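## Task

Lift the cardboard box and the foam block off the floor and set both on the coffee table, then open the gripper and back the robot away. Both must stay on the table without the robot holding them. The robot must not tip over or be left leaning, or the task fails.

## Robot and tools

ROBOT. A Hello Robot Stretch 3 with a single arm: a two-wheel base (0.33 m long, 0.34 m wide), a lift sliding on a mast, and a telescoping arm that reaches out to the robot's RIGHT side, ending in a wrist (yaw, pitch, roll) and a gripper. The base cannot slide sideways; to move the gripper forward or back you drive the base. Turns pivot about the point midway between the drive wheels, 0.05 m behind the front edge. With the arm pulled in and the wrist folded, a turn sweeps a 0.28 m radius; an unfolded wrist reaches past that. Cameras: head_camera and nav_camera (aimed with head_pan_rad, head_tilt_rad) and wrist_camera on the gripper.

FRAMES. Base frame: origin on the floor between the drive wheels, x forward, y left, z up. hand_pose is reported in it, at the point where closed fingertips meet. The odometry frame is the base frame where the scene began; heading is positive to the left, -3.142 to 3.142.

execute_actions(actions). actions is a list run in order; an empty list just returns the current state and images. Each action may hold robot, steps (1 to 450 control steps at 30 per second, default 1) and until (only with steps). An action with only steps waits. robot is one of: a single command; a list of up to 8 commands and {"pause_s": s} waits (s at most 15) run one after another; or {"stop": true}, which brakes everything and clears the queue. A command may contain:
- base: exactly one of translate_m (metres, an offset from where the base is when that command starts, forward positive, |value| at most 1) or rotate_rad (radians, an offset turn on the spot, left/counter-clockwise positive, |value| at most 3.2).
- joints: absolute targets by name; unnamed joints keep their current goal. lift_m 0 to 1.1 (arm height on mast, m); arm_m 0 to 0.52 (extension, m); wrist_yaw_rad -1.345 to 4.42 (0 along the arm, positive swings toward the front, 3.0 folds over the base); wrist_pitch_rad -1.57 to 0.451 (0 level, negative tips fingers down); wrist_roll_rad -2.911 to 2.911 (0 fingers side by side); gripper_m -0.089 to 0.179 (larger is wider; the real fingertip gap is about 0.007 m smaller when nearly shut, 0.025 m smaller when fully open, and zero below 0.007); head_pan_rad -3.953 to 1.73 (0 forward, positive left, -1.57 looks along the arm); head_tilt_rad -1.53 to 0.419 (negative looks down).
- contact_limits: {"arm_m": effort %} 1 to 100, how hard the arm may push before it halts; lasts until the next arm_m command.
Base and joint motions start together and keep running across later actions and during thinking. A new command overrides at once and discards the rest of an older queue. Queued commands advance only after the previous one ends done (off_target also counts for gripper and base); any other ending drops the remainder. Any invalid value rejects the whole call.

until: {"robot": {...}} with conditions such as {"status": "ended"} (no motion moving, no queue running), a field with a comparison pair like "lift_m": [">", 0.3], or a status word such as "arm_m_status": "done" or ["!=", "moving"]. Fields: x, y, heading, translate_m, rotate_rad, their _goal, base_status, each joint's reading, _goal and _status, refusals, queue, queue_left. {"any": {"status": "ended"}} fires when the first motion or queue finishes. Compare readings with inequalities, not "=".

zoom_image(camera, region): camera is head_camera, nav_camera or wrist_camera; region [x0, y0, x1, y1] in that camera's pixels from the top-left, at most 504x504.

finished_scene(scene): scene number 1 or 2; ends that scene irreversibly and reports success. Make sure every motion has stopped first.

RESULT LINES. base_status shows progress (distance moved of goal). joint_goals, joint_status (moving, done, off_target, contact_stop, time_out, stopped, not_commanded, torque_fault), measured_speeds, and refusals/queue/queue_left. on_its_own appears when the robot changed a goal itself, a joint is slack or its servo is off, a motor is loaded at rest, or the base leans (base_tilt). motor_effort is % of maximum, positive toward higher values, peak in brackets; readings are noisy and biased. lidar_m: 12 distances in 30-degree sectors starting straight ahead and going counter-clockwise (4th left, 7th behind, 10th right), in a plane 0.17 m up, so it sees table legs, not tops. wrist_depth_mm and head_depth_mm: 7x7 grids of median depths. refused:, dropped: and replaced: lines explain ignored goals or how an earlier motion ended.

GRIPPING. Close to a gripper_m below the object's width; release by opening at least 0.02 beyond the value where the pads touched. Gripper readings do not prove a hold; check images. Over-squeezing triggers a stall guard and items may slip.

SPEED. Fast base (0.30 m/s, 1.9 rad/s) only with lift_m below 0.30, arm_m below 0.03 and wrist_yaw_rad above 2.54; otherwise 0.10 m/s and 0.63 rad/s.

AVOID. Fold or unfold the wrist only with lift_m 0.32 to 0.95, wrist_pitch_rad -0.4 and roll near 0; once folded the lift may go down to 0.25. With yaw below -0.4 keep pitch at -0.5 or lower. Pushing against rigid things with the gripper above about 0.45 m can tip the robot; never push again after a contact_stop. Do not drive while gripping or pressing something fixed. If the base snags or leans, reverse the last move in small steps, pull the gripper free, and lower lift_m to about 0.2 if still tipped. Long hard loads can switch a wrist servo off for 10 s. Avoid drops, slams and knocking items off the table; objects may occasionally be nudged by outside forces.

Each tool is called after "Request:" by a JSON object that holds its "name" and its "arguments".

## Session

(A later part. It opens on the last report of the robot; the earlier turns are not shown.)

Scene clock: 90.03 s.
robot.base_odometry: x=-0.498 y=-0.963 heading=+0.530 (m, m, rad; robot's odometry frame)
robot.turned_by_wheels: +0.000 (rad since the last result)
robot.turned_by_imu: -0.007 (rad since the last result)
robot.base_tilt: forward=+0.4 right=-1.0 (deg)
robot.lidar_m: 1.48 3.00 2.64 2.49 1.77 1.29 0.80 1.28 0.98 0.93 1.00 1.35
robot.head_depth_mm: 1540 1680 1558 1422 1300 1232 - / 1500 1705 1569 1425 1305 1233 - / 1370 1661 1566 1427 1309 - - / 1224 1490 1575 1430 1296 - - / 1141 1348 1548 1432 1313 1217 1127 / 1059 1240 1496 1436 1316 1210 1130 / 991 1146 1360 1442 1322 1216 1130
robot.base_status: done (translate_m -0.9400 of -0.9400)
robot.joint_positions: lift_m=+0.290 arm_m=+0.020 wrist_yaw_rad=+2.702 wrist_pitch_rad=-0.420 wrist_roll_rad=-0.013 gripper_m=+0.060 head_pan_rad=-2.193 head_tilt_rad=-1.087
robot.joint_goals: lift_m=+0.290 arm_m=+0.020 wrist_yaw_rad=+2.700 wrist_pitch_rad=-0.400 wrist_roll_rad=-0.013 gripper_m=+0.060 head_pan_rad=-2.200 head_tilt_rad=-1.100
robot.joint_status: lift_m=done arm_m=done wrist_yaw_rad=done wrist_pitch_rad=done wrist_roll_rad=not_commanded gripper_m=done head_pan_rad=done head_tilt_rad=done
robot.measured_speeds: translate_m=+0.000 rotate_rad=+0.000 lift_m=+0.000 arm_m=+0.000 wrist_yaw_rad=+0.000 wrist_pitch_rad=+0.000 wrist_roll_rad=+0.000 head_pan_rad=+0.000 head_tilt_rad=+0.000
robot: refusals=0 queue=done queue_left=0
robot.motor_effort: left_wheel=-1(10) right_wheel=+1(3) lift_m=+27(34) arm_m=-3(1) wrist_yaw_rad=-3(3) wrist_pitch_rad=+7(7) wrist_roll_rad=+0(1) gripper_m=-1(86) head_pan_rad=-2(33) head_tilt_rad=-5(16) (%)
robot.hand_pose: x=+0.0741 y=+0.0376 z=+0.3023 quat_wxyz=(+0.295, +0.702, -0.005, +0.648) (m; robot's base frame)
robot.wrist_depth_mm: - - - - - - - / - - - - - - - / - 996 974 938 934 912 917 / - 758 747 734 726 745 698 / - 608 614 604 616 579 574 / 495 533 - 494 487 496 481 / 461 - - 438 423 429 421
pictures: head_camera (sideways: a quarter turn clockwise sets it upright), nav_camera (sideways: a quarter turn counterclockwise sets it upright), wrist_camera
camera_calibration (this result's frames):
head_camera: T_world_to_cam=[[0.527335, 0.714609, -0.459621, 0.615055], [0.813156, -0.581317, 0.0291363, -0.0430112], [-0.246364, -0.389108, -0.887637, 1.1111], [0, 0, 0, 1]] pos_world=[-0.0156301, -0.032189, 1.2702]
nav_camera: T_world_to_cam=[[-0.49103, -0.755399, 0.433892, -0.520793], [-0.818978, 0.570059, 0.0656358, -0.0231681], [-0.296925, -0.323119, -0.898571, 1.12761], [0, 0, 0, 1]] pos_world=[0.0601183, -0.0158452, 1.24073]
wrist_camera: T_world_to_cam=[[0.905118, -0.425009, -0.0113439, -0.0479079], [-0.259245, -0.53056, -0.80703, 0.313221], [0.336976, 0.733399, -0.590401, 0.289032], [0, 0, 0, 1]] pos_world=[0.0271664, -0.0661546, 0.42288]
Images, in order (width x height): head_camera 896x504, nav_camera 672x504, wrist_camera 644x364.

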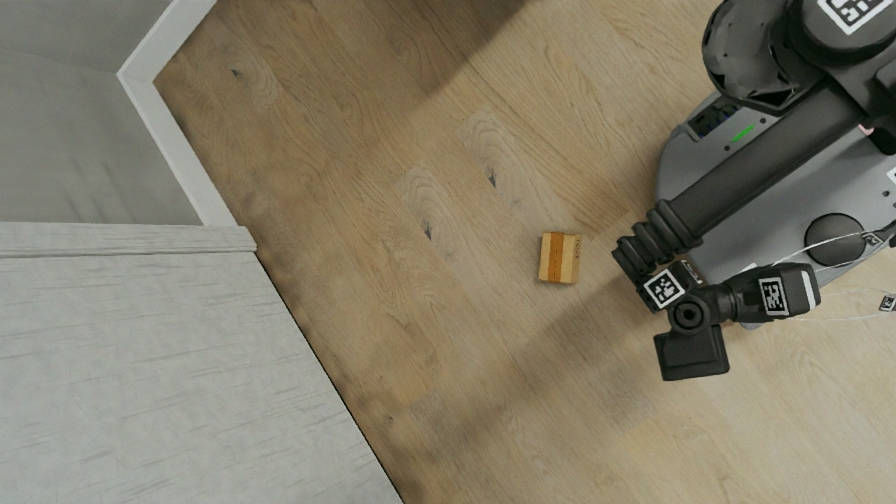

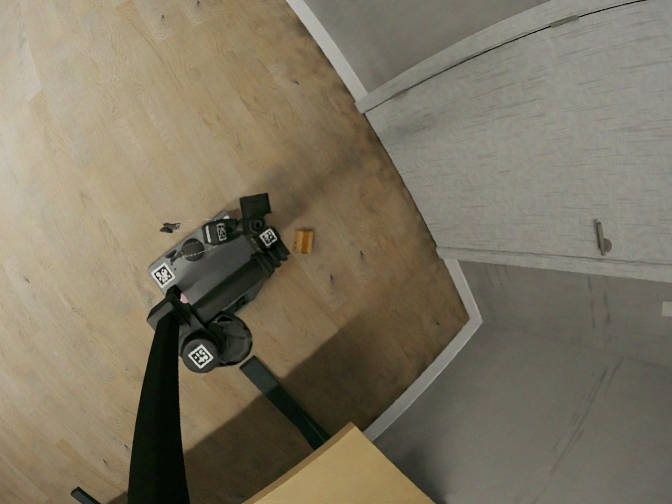

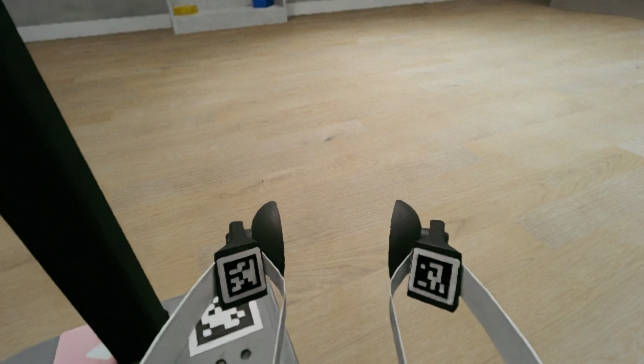

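Request:
{"name": "execute_actions", "arguments": {"actions": [{"robot":{"joints":{"arm_m":0.284,"wrist_yaw_rad":1.38,"head_pan_rad":-1.57,"gripper_m":0.14},"base":{"rotate_rad":-0.5}},"steps":450,"until":{"robot":{"arm_m":[">",0.16]}}},{"robot":{"joints":{"wrist_pitch_rad":-1.5,"lift_m":0.22}},"steps":450,"until":{"robot":{"status":"ended"}}}]}}

Scene clock: 99.83 s.
robot.base_odometry: x=-0.498 y=-0.963 heading=+0.030 (m, m, rad; robot's odometry frame)
robot.turned_by_wheels: -0.500 (rad since the last result)
robot.turned_by_imu: -0.510 (rad since the last result)
robot.base_tilt: forward=+0.4 right=-1.1 (deg)
robot.lidar_m: 1.38 2.31 3.03 2.64 2.70 1.54 1.28 0.80 1.29 0.97 0.94 1.00
robot.head_depth_mm: 1438 1680 1560 1415 1304 1205 1140 / 1328 1631 1568 1426 1304 1223 - / 1211 1478 1567 1448 1290 1234 - / 1134 1368 1550 1454 1282 1226 - / 1067 1268 1520 1435 1311 1213 1128 / 1008 1188 1443 1430 1316 1215 1127 / 950 1113 1335 1439 1322 1217 1132
robot.base_status: done (rotate_rad -0.4999 of -0.5000)
robot.joint_positions: lift_m=+0.220 arm_m=+0.284 wrist_yaw_rad=+1.381 wrist_pitch_rad=-1.493 wrist_roll_rad=-0.013 gripper_m=+0.140 head_pan_rad=-1.577 head_tilt_rad=-1.087
robot.joint_goals: lift_m=+0.220 arm_m=+0.284 wrist_yaw_rad=+1.380 wrist_pitch_rad=-1.500 wrist_roll_rad=-0.013 gripper_m=+0.140 head_pan_rad=-1.570 head_tilt_rad=-1.100
robot.joint_status: lift_m=done arm_m=done wrist_yaw_rad=done wrist_pitch_rad=done wrist_roll_rad=not_commanded gripper_m=done head_pan_rad=done head_tilt_rad=done
robot.measured_speeds: translate_m=+0.000 rotate_rad=+0.000 lift_m=+0.000 arm_m=+0.000 wrist_yaw_rad=+0.000 wrist_pitch_rad=+0.000 wrist_roll_rad=+0.000 head_pan_rad=+0.000 head_tilt_rad=+0.000
robot: refusals=0 queue=done queue_left=0
robot.motor_effort: left_wheel=+3(8) right_wheel=-2(5) lift_m=+26(28) arm_m=+3(1) wrist_yaw_rad=-2(4) wrist_pitch_rad=-1(7) wrist_roll_rad=+0(0) gripper_m=+0(86) head_pan_rad=+3(33) head_tilt_rad=-4(5) (%)
robot.hand_pose: x=-0.0256 y=-0.4281 z=+0.1015 quat_wxyz=(+0.707, +0.701, -0.089, -0.035) (m; robot's base frame)
robot.wrist_depth_mm: 253 253 250 245 244 241 239 / 258 256 252 251 248 247 245 / 264 260 257 256 253 251 249 / 269 267 262 210 257 255 254 / 272 269 266 214 262 260 259 / 280 - 275 271 265 - 263 / 286 284 278 275 275 270 269
pictures: head_camera (sideways: a quarter turn clockwise sets it upright), nav_camera (sideways: a quarter turn counterclockwise sets it upright), wrist_camera
camera_calibration (this result's frames):
head_camera: T_world_to_cam=[[0.0173335, 0.888027, -0.459465, 0.617962], [0.999566, -0.00443541, 0.0291366, -0.0441487], [0.0238362, -0.45977, -0.887718, 1.10956], [0, 0, 0, 1]] pos_world=[0.00697042, -0.0388219, 1.27019]
nav_camera: T_world_to_cam=[[0.0358689, -0.900327, 0.433734, -0.523801], [-0.997811, -0.00813367, 0.0656333, -0.0220739], [-0.0555635, -0.435139, -0.898647, 1.12624], [0, 0, 0, 1]] pos_world=[0.0593406, 0.0183, 1.24073]
wrist_camera: T_world_to_cam=[[-0.198613, -0.980063, -0.00535427, -0.424363], [-0.971455, 0.19614, 0.13343, 0.0757588], [-0.12972, 0.0317024, -0.991044, 0.273919], [0, 0, 0, 1]] pos_world=[0.0248449, -0.439446, 0.259086]
Images, in order (width x height): head_camera 896x504, nav_camera 672x504, wrist_camera 644x364.

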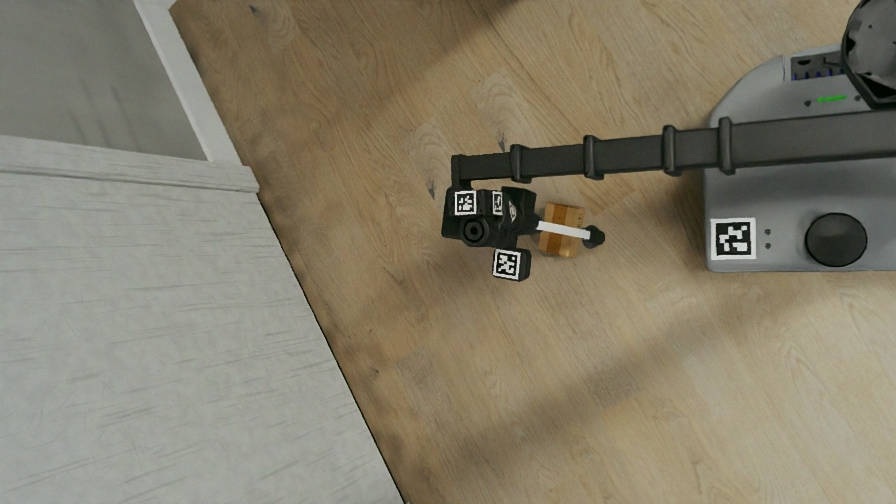

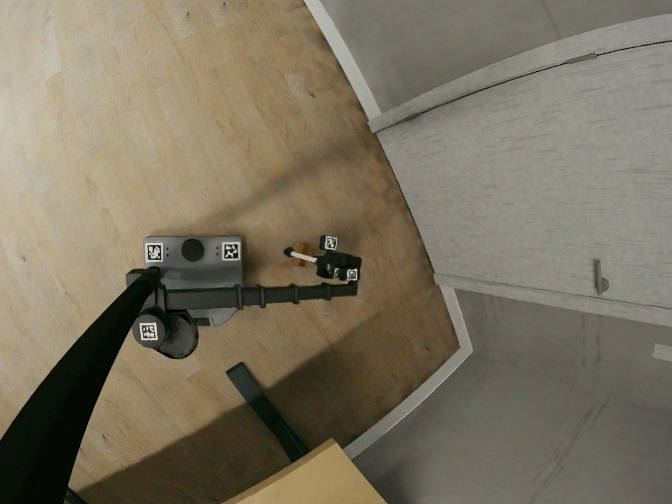

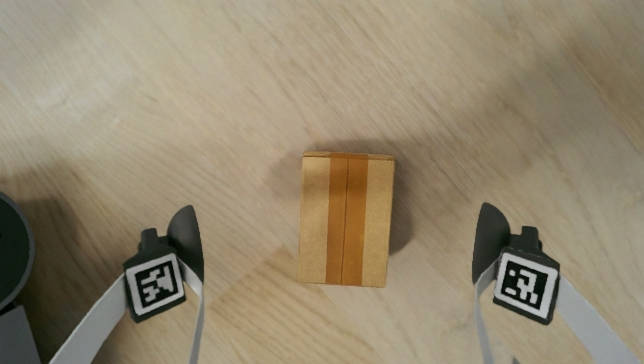

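Request:
{"name": "execute_actions", "arguments": {"actions": [{"robot":[{"joints":{"lift_m":0.144,"arm_m":0.291,"wrist_yaw_rad":1.34}},{"joints":{"gripper_m":0.0}}],"steps":450,"until":{"robot":{"status":"ended"}}},{"robot":{"joints":{"lift_m":0.295}},"steps":450,"until":{"robot":{"lift_m":[">",0.19]}}},{"robot":{"joints":{"wrist_pitch_rad":-0.4,"arm_m":0.15},"base":{"rotate_rad":0.505}},"steps":450,"until":{"robot":{"status":"ended"}}}]}}

Scene clock: 108.40 s.
robot.base_odometry: x=-0.498 y=-0.963 heading=+0.535 (m, m, rad; robot's odometry frame)
robot.turned_by_wheels: +0.505 (rad since the last result)
robot.turned_by_imu: +0.515 (rad since the last result)
robot.base_tilt: forward=+0.3 right=-1.0 (deg)
robot.lidar_m: 1.51 3.00 2.64 2.49 1.76 1.28 0.80 1.28 0.98 0.94 1.00 1.36
robot.head_depth_mm: 987 1196 1501 1419 1301 1207 1144 / 987 1187 1497 1419 1316 1224 - / 980 1187 1509 1425 1281 1236 - / 979 1181 1498 1427 1282 1225 - / 961 1169 1497 1432 1286 1212 1125 / 991 1198 1488 1436 1286 1214 1128 / 990 1195 1488 1437 1317 1217 1129
robot.base_status: done (rotate_rad +0.5049 of +0.5050)
robot.joint_positions: lift_m=+0.295 arm_m=+0.150 wrist_yaw_rad=+1.342 wrist_pitch_rad=-0.429 wrist_roll_rad=-0.013 gripper_m=+0.004 head_pan_rad=-1.577 head_tilt_rad=-1.087
robot.joint_goals: lift_m=+0.295 arm_m=+0.150 wrist_yaw_rad=+1.340 wrist_pitch_rad=-0.400 wrist_roll_rad=-0.013 gripper_m=+0.003 head_pan_rad=-1.570 head_tilt_rad=-1.100
robot.joint_status: lift_m=done arm_m=done wrist_yaw_rad=done wrist_pitch_rad=done wrist_roll_rad=not_commanded gripper_m=done head_pan_rad=done head_tilt_rad=done
robot.measured_speeds: translate_m=+0.000 rotate_rad=+0.000 lift_m=+0.000 arm_m=+0.000 wrist_yaw_rad=+0.000 wrist_pitch_rad=+0.000 wrist_roll_rad=+0.000 head_pan_rad=+0.000 head_tilt_rad=+0.000
robot: refusals=0 queue=done queue_left=0
robot.motor_effort: left_wheel=-2(5) right_wheel=+2(3) lift_m=+33(35) arm_m=-3(1) wrist_yaw_rad=-1(4) wrist_pitch_rad=+10(9) wrist_roll_rad=+0(0) gripper_m=-21(100) head_pan_rad=+3(3) head_tilt_rad=-4(5) (%)
robot.hand_pose: x=+0.1958 y=-0.3460 z=+0.3052 quat_wxyz=(+0.638, +0.545, -0.443, +0.315) (m; robot's base frame)
robot.wrist_depth_mm: - - - - - 848 621 / - - - - - 915 648 / - 979 959 919 919 846 659 / 770 730 747 130 662 717 647 / 618 620 619 131 131 587 574 / 531 511 477 135 134 490 494 / 449 451 441 137 419 429 431
pictures: head_camera (sideways: a quarter turn clockwise sets it upright), nav_camera (sideways: a quarter turn counterclockwise sets it upright), wrist_camera
camera_calibration (this result's frames):
head_camera: T_world_to_cam=[[0.0172482, 0.888029, -0.459465, 0.617963], [0.999566, -0.00433937, 0.0291366, -0.0441487], [0.0238804, -0.459768, -0.887718, 1.10956], [0, 0, 0, 1]] pos_world=[0.00697415, -0.0388218, 1.27019]
nav_camera: T_world_to_cam=[[0.0359554, -0.900323, 0.433734, -0.523802], [-0.99781, -0.00822955, 0.0656333, -0.0220739], [-0.0555217, -0.435144, -0.898647, 1.12624], [0, 0, 0, 1]] pos_world=[0.0593389, 0.0183051, 1.24073]
wrist_camera: T_world_to_cam=[[-0.226887, -0.973855, -0.0113484, -0.28935], [-0.57946, 0.144349, -0.802116, 0.438348], [0.782782, -0.175414, -0.597061, 0.131295], [0, 0, 0, 1]] pos_world=[0.0855802, -0.322029, 0.426713]
Images, in order (width x height): head_camera 896x504, nav_camera 672x504, wrist_camera 644x364.

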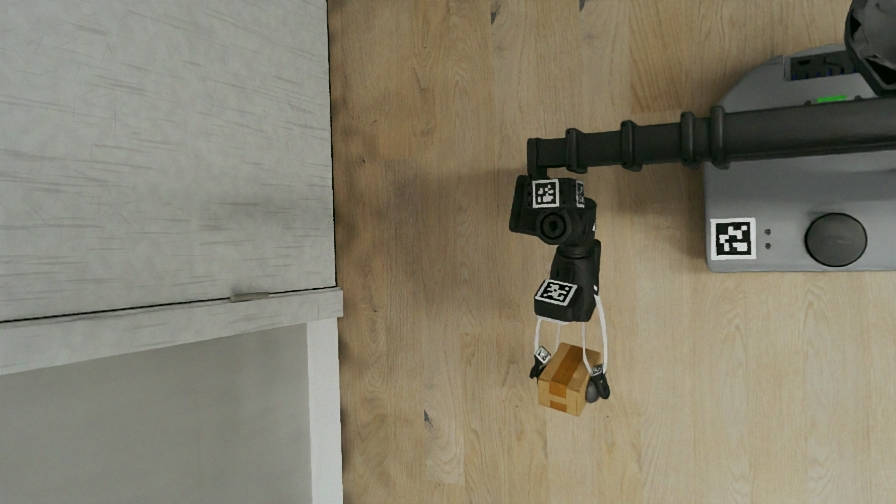

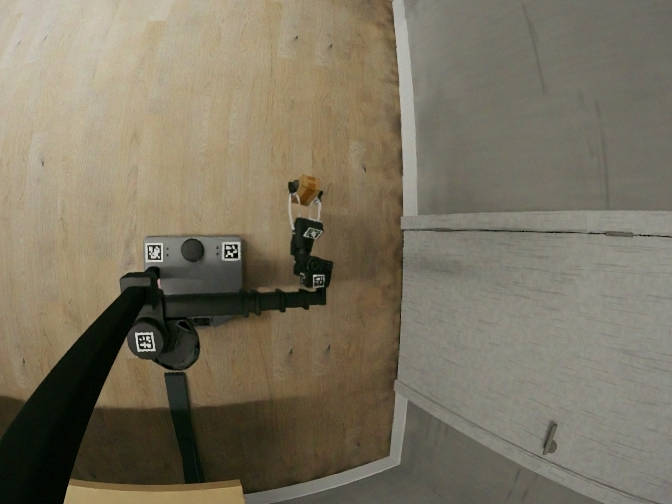

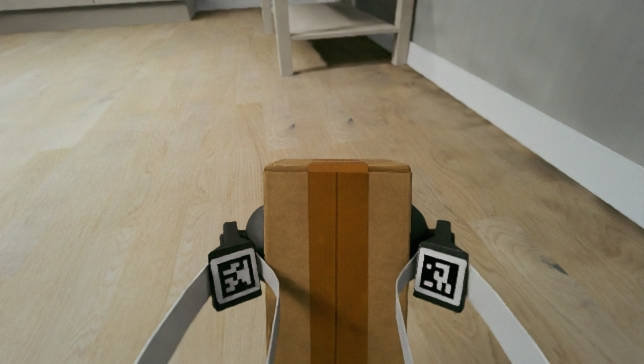

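Request:
{"name": "execute_actions", "arguments": {"actions": [{"robot":{"joints":{"arm_m":0.02,"wrist_yaw_rad":2.65,"head_tilt_rad":-0.9},"base":{"translate_m":1.0}},"steps":450,"until":{"robot":{"translate_m":[">=",0.2]}}},{"robot":{"base":{"translate_m":1.0}},"steps":2},{"steps":450,"until":{"robot":{"translate_m":[">=",0.42]}}},{"robot":{"base":{"translate_m":1.0}},"steps":2},{"steps":450,"until":{"robot":{"translate_m":[">=",0.5]}}},{"robot":{"joints":{"lift_m":0.64,"arm_m":0.1}},"steps":450,"until":{"robot":{"lift_m":[">",0.45]}}},{"robot":{"joints":{"wrist_pitch_rad":-1.5,"wrist_yaw_rad":3.14}},"steps":450,"until":{"robot":{"lift_m":[">",0.62]}}},{"robot":{"joints":{"arm_m":0.37}},"steps":450,"until":{"robot":{"status":"ended"}}}]}}

Scene clock: 125.80 s.
robot.base_odometry: x=+0.908 y=-0.130 heading=+0.535 (m, m, rad; robot's odometry frame)
robot.turned_by_wheels: +0.000 (rad since the last result)
robot.turned_by_imu: +0.004 (rad since the last result)
robot.base_tilt: forward=+0.4 right=-0.9 (deg)
robot.lidar_m: 1.30 1.34 1.79 2.80 2.63 2.75 2.43 1.36 0.42 0.90 1.00 0.74
robot.head_depth_mm: 896 1040 1242 1511 1410 1265 - / 894 1038 1204 1488 - 1154 1155 / 893 1037 1142 1042 918 1231 1147 / 893 1032 1170 1026 903 1230 1145 / 889 1032 1164 1045 908 1238 1148 / 891 1031 1165 1052 908 1218 1149 / 886 1028 1172 1055 926 1219 1150
robot.base_status: done (translate_m +1.0000 of +1.0000)
robot.joint_positions: lift_m=+0.640 arm_m=+0.370 wrist_yaw_rad=+3.138 wrist_pitch_rad=-1.495 wrist_roll_rad=-0.013 gripper_m=+0.004 head_pan_rad=-1.577 head_tilt_rad=-0.902
robot.joint_goals: lift_m=+0.640 arm_m=+0.370 wrist_yaw_rad=+3.140 wrist_pitch_rad=-1.500 wrist_roll_rad=-0.013 gripper_m=+0.003 head_pan_rad=-1.570 head_tilt_rad=-0.900
robot.joint_status: lift_m=done arm_m=done wrist_yaw_rad=done wrist_pitch_rad=done wrist_roll_rad=not_commanded gripper_m=done head_pan_rad=done head_tilt_rad=done
robot.measured_speeds: translate_m=+0.000 rotate_rad=+0.000 lift_m=+0.000 arm_m=+0.000 wrist_yaw_rad=+0.000 wrist_pitch_rad=+0.000 wrist_roll_rad=+0.000 head_pan_rad=+0.000 head_tilt_rad=+0.000
robot: refusals=0 queue=done queue_left=0
robot.motor_effort: left_wheel=-2(7) right_wheel=+2(6) lift_m=+33(35) arm_m=+3(3) wrist_yaw_rad=+3(5) wrist_pitch_rad=-1(10) wrist_roll_rad=+1(0) gripper_m=-21(21) head_pan_rad=+3(4) head_tilt_rad=+0(10) (%)
robot.hand_pose: x=-0.0212 y=-0.5193 z=+0.5212 quat_wxyz=(+0.479, +0.516, +0.483, +0.521) (m; robot's base frame)
robot.wrist_depth_mm: 675 660 635 647 642 216 212 / 691 226 223 221 218 219 215 / 697 229 230 226 225 222 218 / 719 236 233 129 225 225 183 / 713 238 235 132 132 230 183 / 732 244 240 134 134 232 187 / 751 250 244 137 239 240 237
pictures: head_camera (sideways: a quarter turn clockwise sets it upright), nav_camera (sideways: a quarter turn counterclockwise sets it upright), wrist_camera
camera_calibration (this result's frames):
head_camera: T_world_to_cam=[[0.0163544, 0.78854, -0.614766, 0.820282], [0.999598, 0.0013353, 0.0283048, -0.0430729], [0.0231404, -0.614982, -0.788202, 0.980204], [0, 0, 0, 1]] pos_world=[0.00695802, -0.0439607, 1.2781]
nav_camera: T_world_to_cam=[[0.0368272, -0.805338, 0.591671, -0.729546], [-0.997735, 0.00371574, 0.0671594, -0.0240772], [-0.0562845, -0.592804, -0.803377, 1.00242], [0, 0, 0, 1]] pos_world=[0.0592653, 0.00679709, 1.23859]
wrist_camera: T_world_to_cam=[[0.99988, -0.014524, -0.00533801, 0.0161553], [-0.013671, -0.990757, 0.134954, -0.554953], [-0.00724875, -0.134865, -0.990837, 0.609348], [0, 0, 0, 1]] pos_world=[-0.0193231, -0.467409, 0.678744]
Images, in order (width x height): head_camera 896x504, nav_camera 672x504, wrist_camera 644x364.

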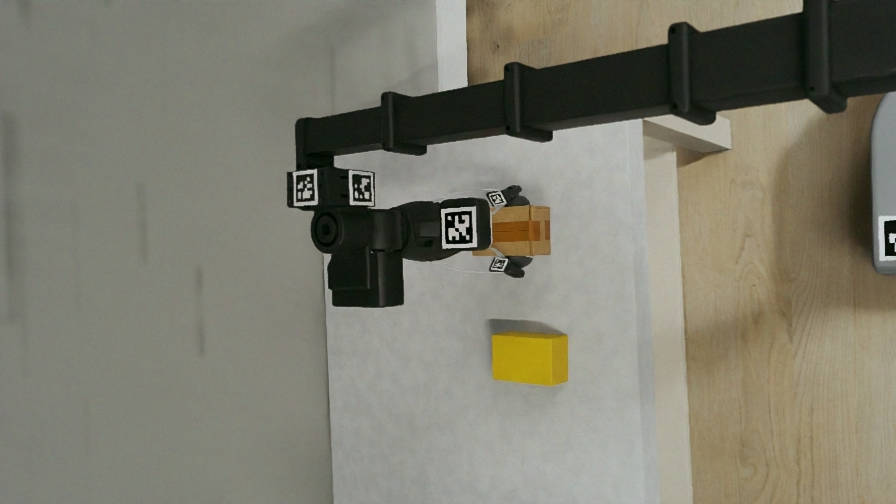

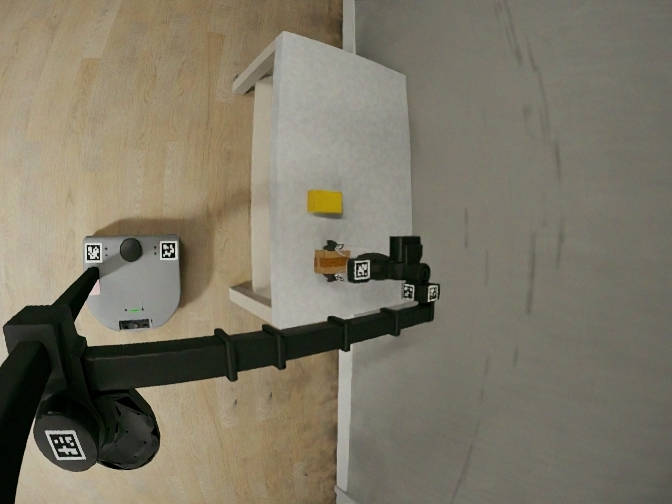

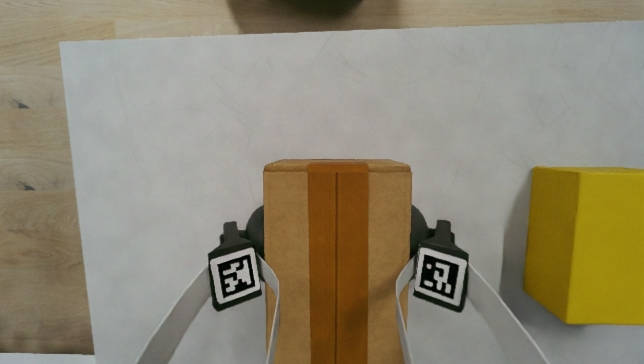

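Request:
{"name": "execute_actions", "arguments": {"actions": [{"robot":[{"joints":{"lift_m":0.592,"arm_m":0.385}},{"joints":{"gripper_m":0.12}},{"joints":{"lift_m":0.7,"arm_m":0.08}}],"steps":450,"until":{"robot":{"status":"ended"}}}]}}

Scene clock: 134.30 s.
robot.base_odometry: x=+0.908 y=-0.130 heading=+0.535 (m, m, rad; robot's odometry frame)
robot.turned_by_wheels: +0.000 (rad since the last result)
robot.turned_by_imu: +0.000 (rad since the last result)
robot.base_tilt: forward=+0.2 right=-1.0 (deg)
robot.lidar_m: 1.30 1.33 1.79 2.80 2.63 2.76 2.43 1.36 0.42 0.90 1.00 0.74
robot.head_depth_mm: 898 1044 1242 1515 1447 - - / 895 1039 1207 1399 969 1194 1142 / 891 1039 1171 1047 952 1247 1144 / 893 1036 1168 1048 928 - 1146 / 888 1030 1162 1048 920 1248 1151 / 889 1030 1164 1051 911 1215 1150 / 887 1028 1168 1056 926 1220 1149
robot.base_status: done (translate_m +1.0000 of +1.0000)
robot.joint_positions: lift_m=+0.700 arm_m=+0.080 wrist_yaw_rad=+3.138 wrist_pitch_rad=-1.496 wrist_roll_rad=-0.013 gripper_m=+0.120 head_pan_rad=-1.577 head_tilt_rad=-0.902
robot.joint_goals: lift_m=+0.700 arm_m=+0.080 wrist_yaw_rad=+3.140 wrist_pitch_rad=-1.500 wrist_roll_rad=-0.013 gripper_m=+0.120 head_pan_rad=-1.570 head_tilt_rad=-0.900
robot.joint_status: lift_m=done arm_m=done wrist_yaw_rad=done wrist_pitch_rad=done wrist_roll_rad=not_commanded gripper_m=done head_pan_rad=done head_tilt_rad=done
robot.measured_speeds: translate_m=+0.000 rotate_rad=+0.000 lift_m=+0.000 arm_m=+0.000 wrist_yaw_rad=+0.000 wrist_pitch_rad=+0.000 wrist_roll_rad=+0.000 head_pan_rad=+0.000 head_tilt_rad=+0.000
robot: refusals=0 queue=done queue_left=0
robot.motor_effort: left_wheel=-2(2) right_wheel=+2(2) lift_m=+32(34) arm_m=-3(2) wrist_yaw_rad=+2(4) wrist_pitch_rad=-1(1) wrist_roll_rad=+0(1) gripper_m=+0(81) head_pan_rad=+3(2) head_tilt_rad=+0(0) (%)
robot.hand_pose: x=-0.0212 y=-0.2300 z=+0.5813 quat_wxyz=(+0.479, +0.516, +0.483, +0.521) (m; robot's base frame)
robot.wrist_depth_mm: 740 711 - - 702 696 691 / 739 712 - - 711 719 707 / 746 733 743 - 740 717 710 / 773 787 749 744 734 721 745 / 798 779 777 768 737 775 730 / 817 792 591 608 616 - 603 / 832 806 363 364 358 350 350
pictures: head_camera (sideways: a quarter turn clockwise sets it upright), nav_camera (sideways: a quarter turn counterclockwise sets it upright), wrist_camera
camera_calibration (this result's frames):
head_camera: T_world_to_cam=[[0.0163539, 0.788486, -0.614835, 0.820372], [0.999598, 0.00133802, 0.0283042, -0.043072], [0.0231401, -0.615051, -0.788148, 0.980134], [0, 0, 0, 1]] pos_world=[0.00695802, -0.0439628, 1.2781]
nav_camera: T_world_to_cam=[[0.0368277, -0.805286, 0.591741, -0.729638], [-0.997735, 0.00372138, 0.0671596, -0.0240774], [-0.0562848, -0.592874, -0.803326, 1.00235], [0, 0, 0, 1]] pos_world=[0.0592653, 0.00679157, 1.23859]
wrist_camera: T_world_to_cam=[[0.999882, -0.0143796, -0.00533099, 0.0207064], [-0.013524, -0.990669, 0.135619, -0.276816], [-0.00723139, -0.135531, -0.990747, 0.707644], [0, 0, 0, 1]] pos_world=[-0.0193304, -0.178027, 0.738747]
Images, in order (width x height): head_camera 896x504, nav_camera 672x504, wrist_camera 644x364.

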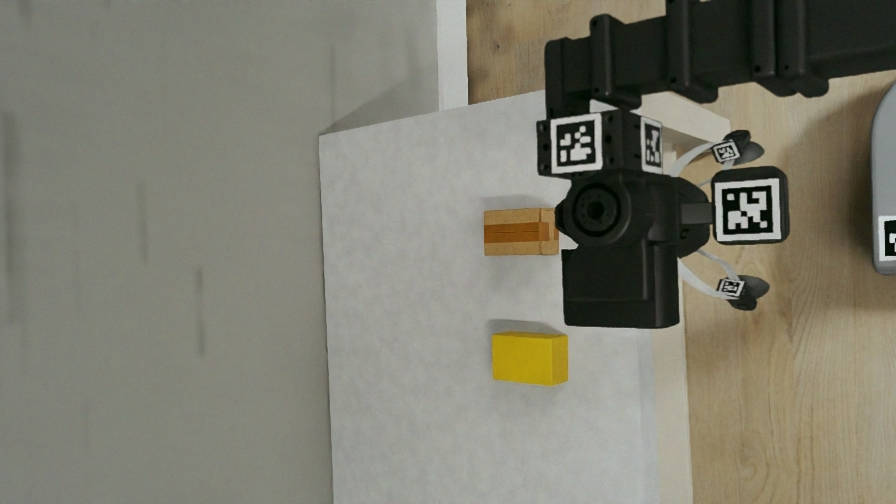

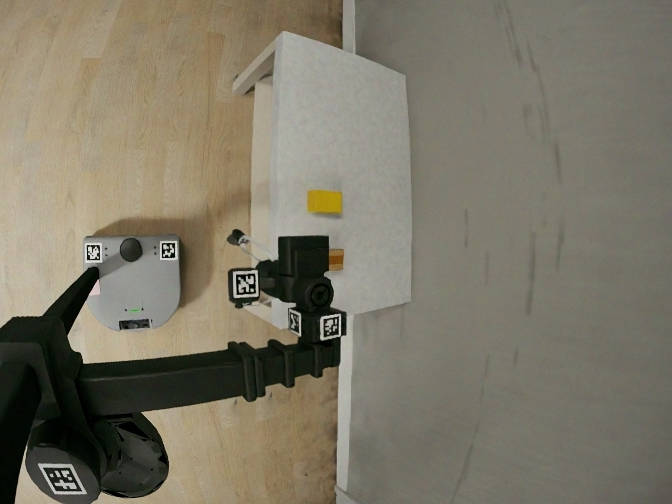

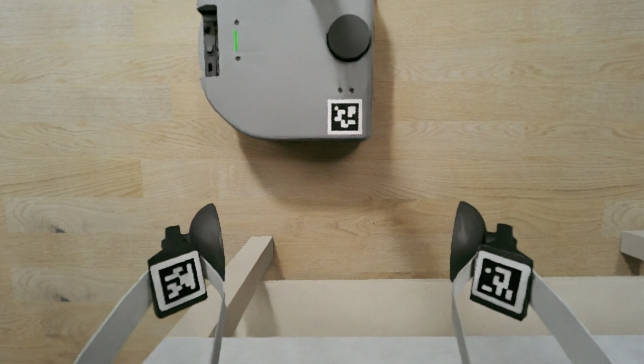

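Request:
{"name": "finished_scene", "arguments": {"scene": 2}}

The scene is finished: the task was done.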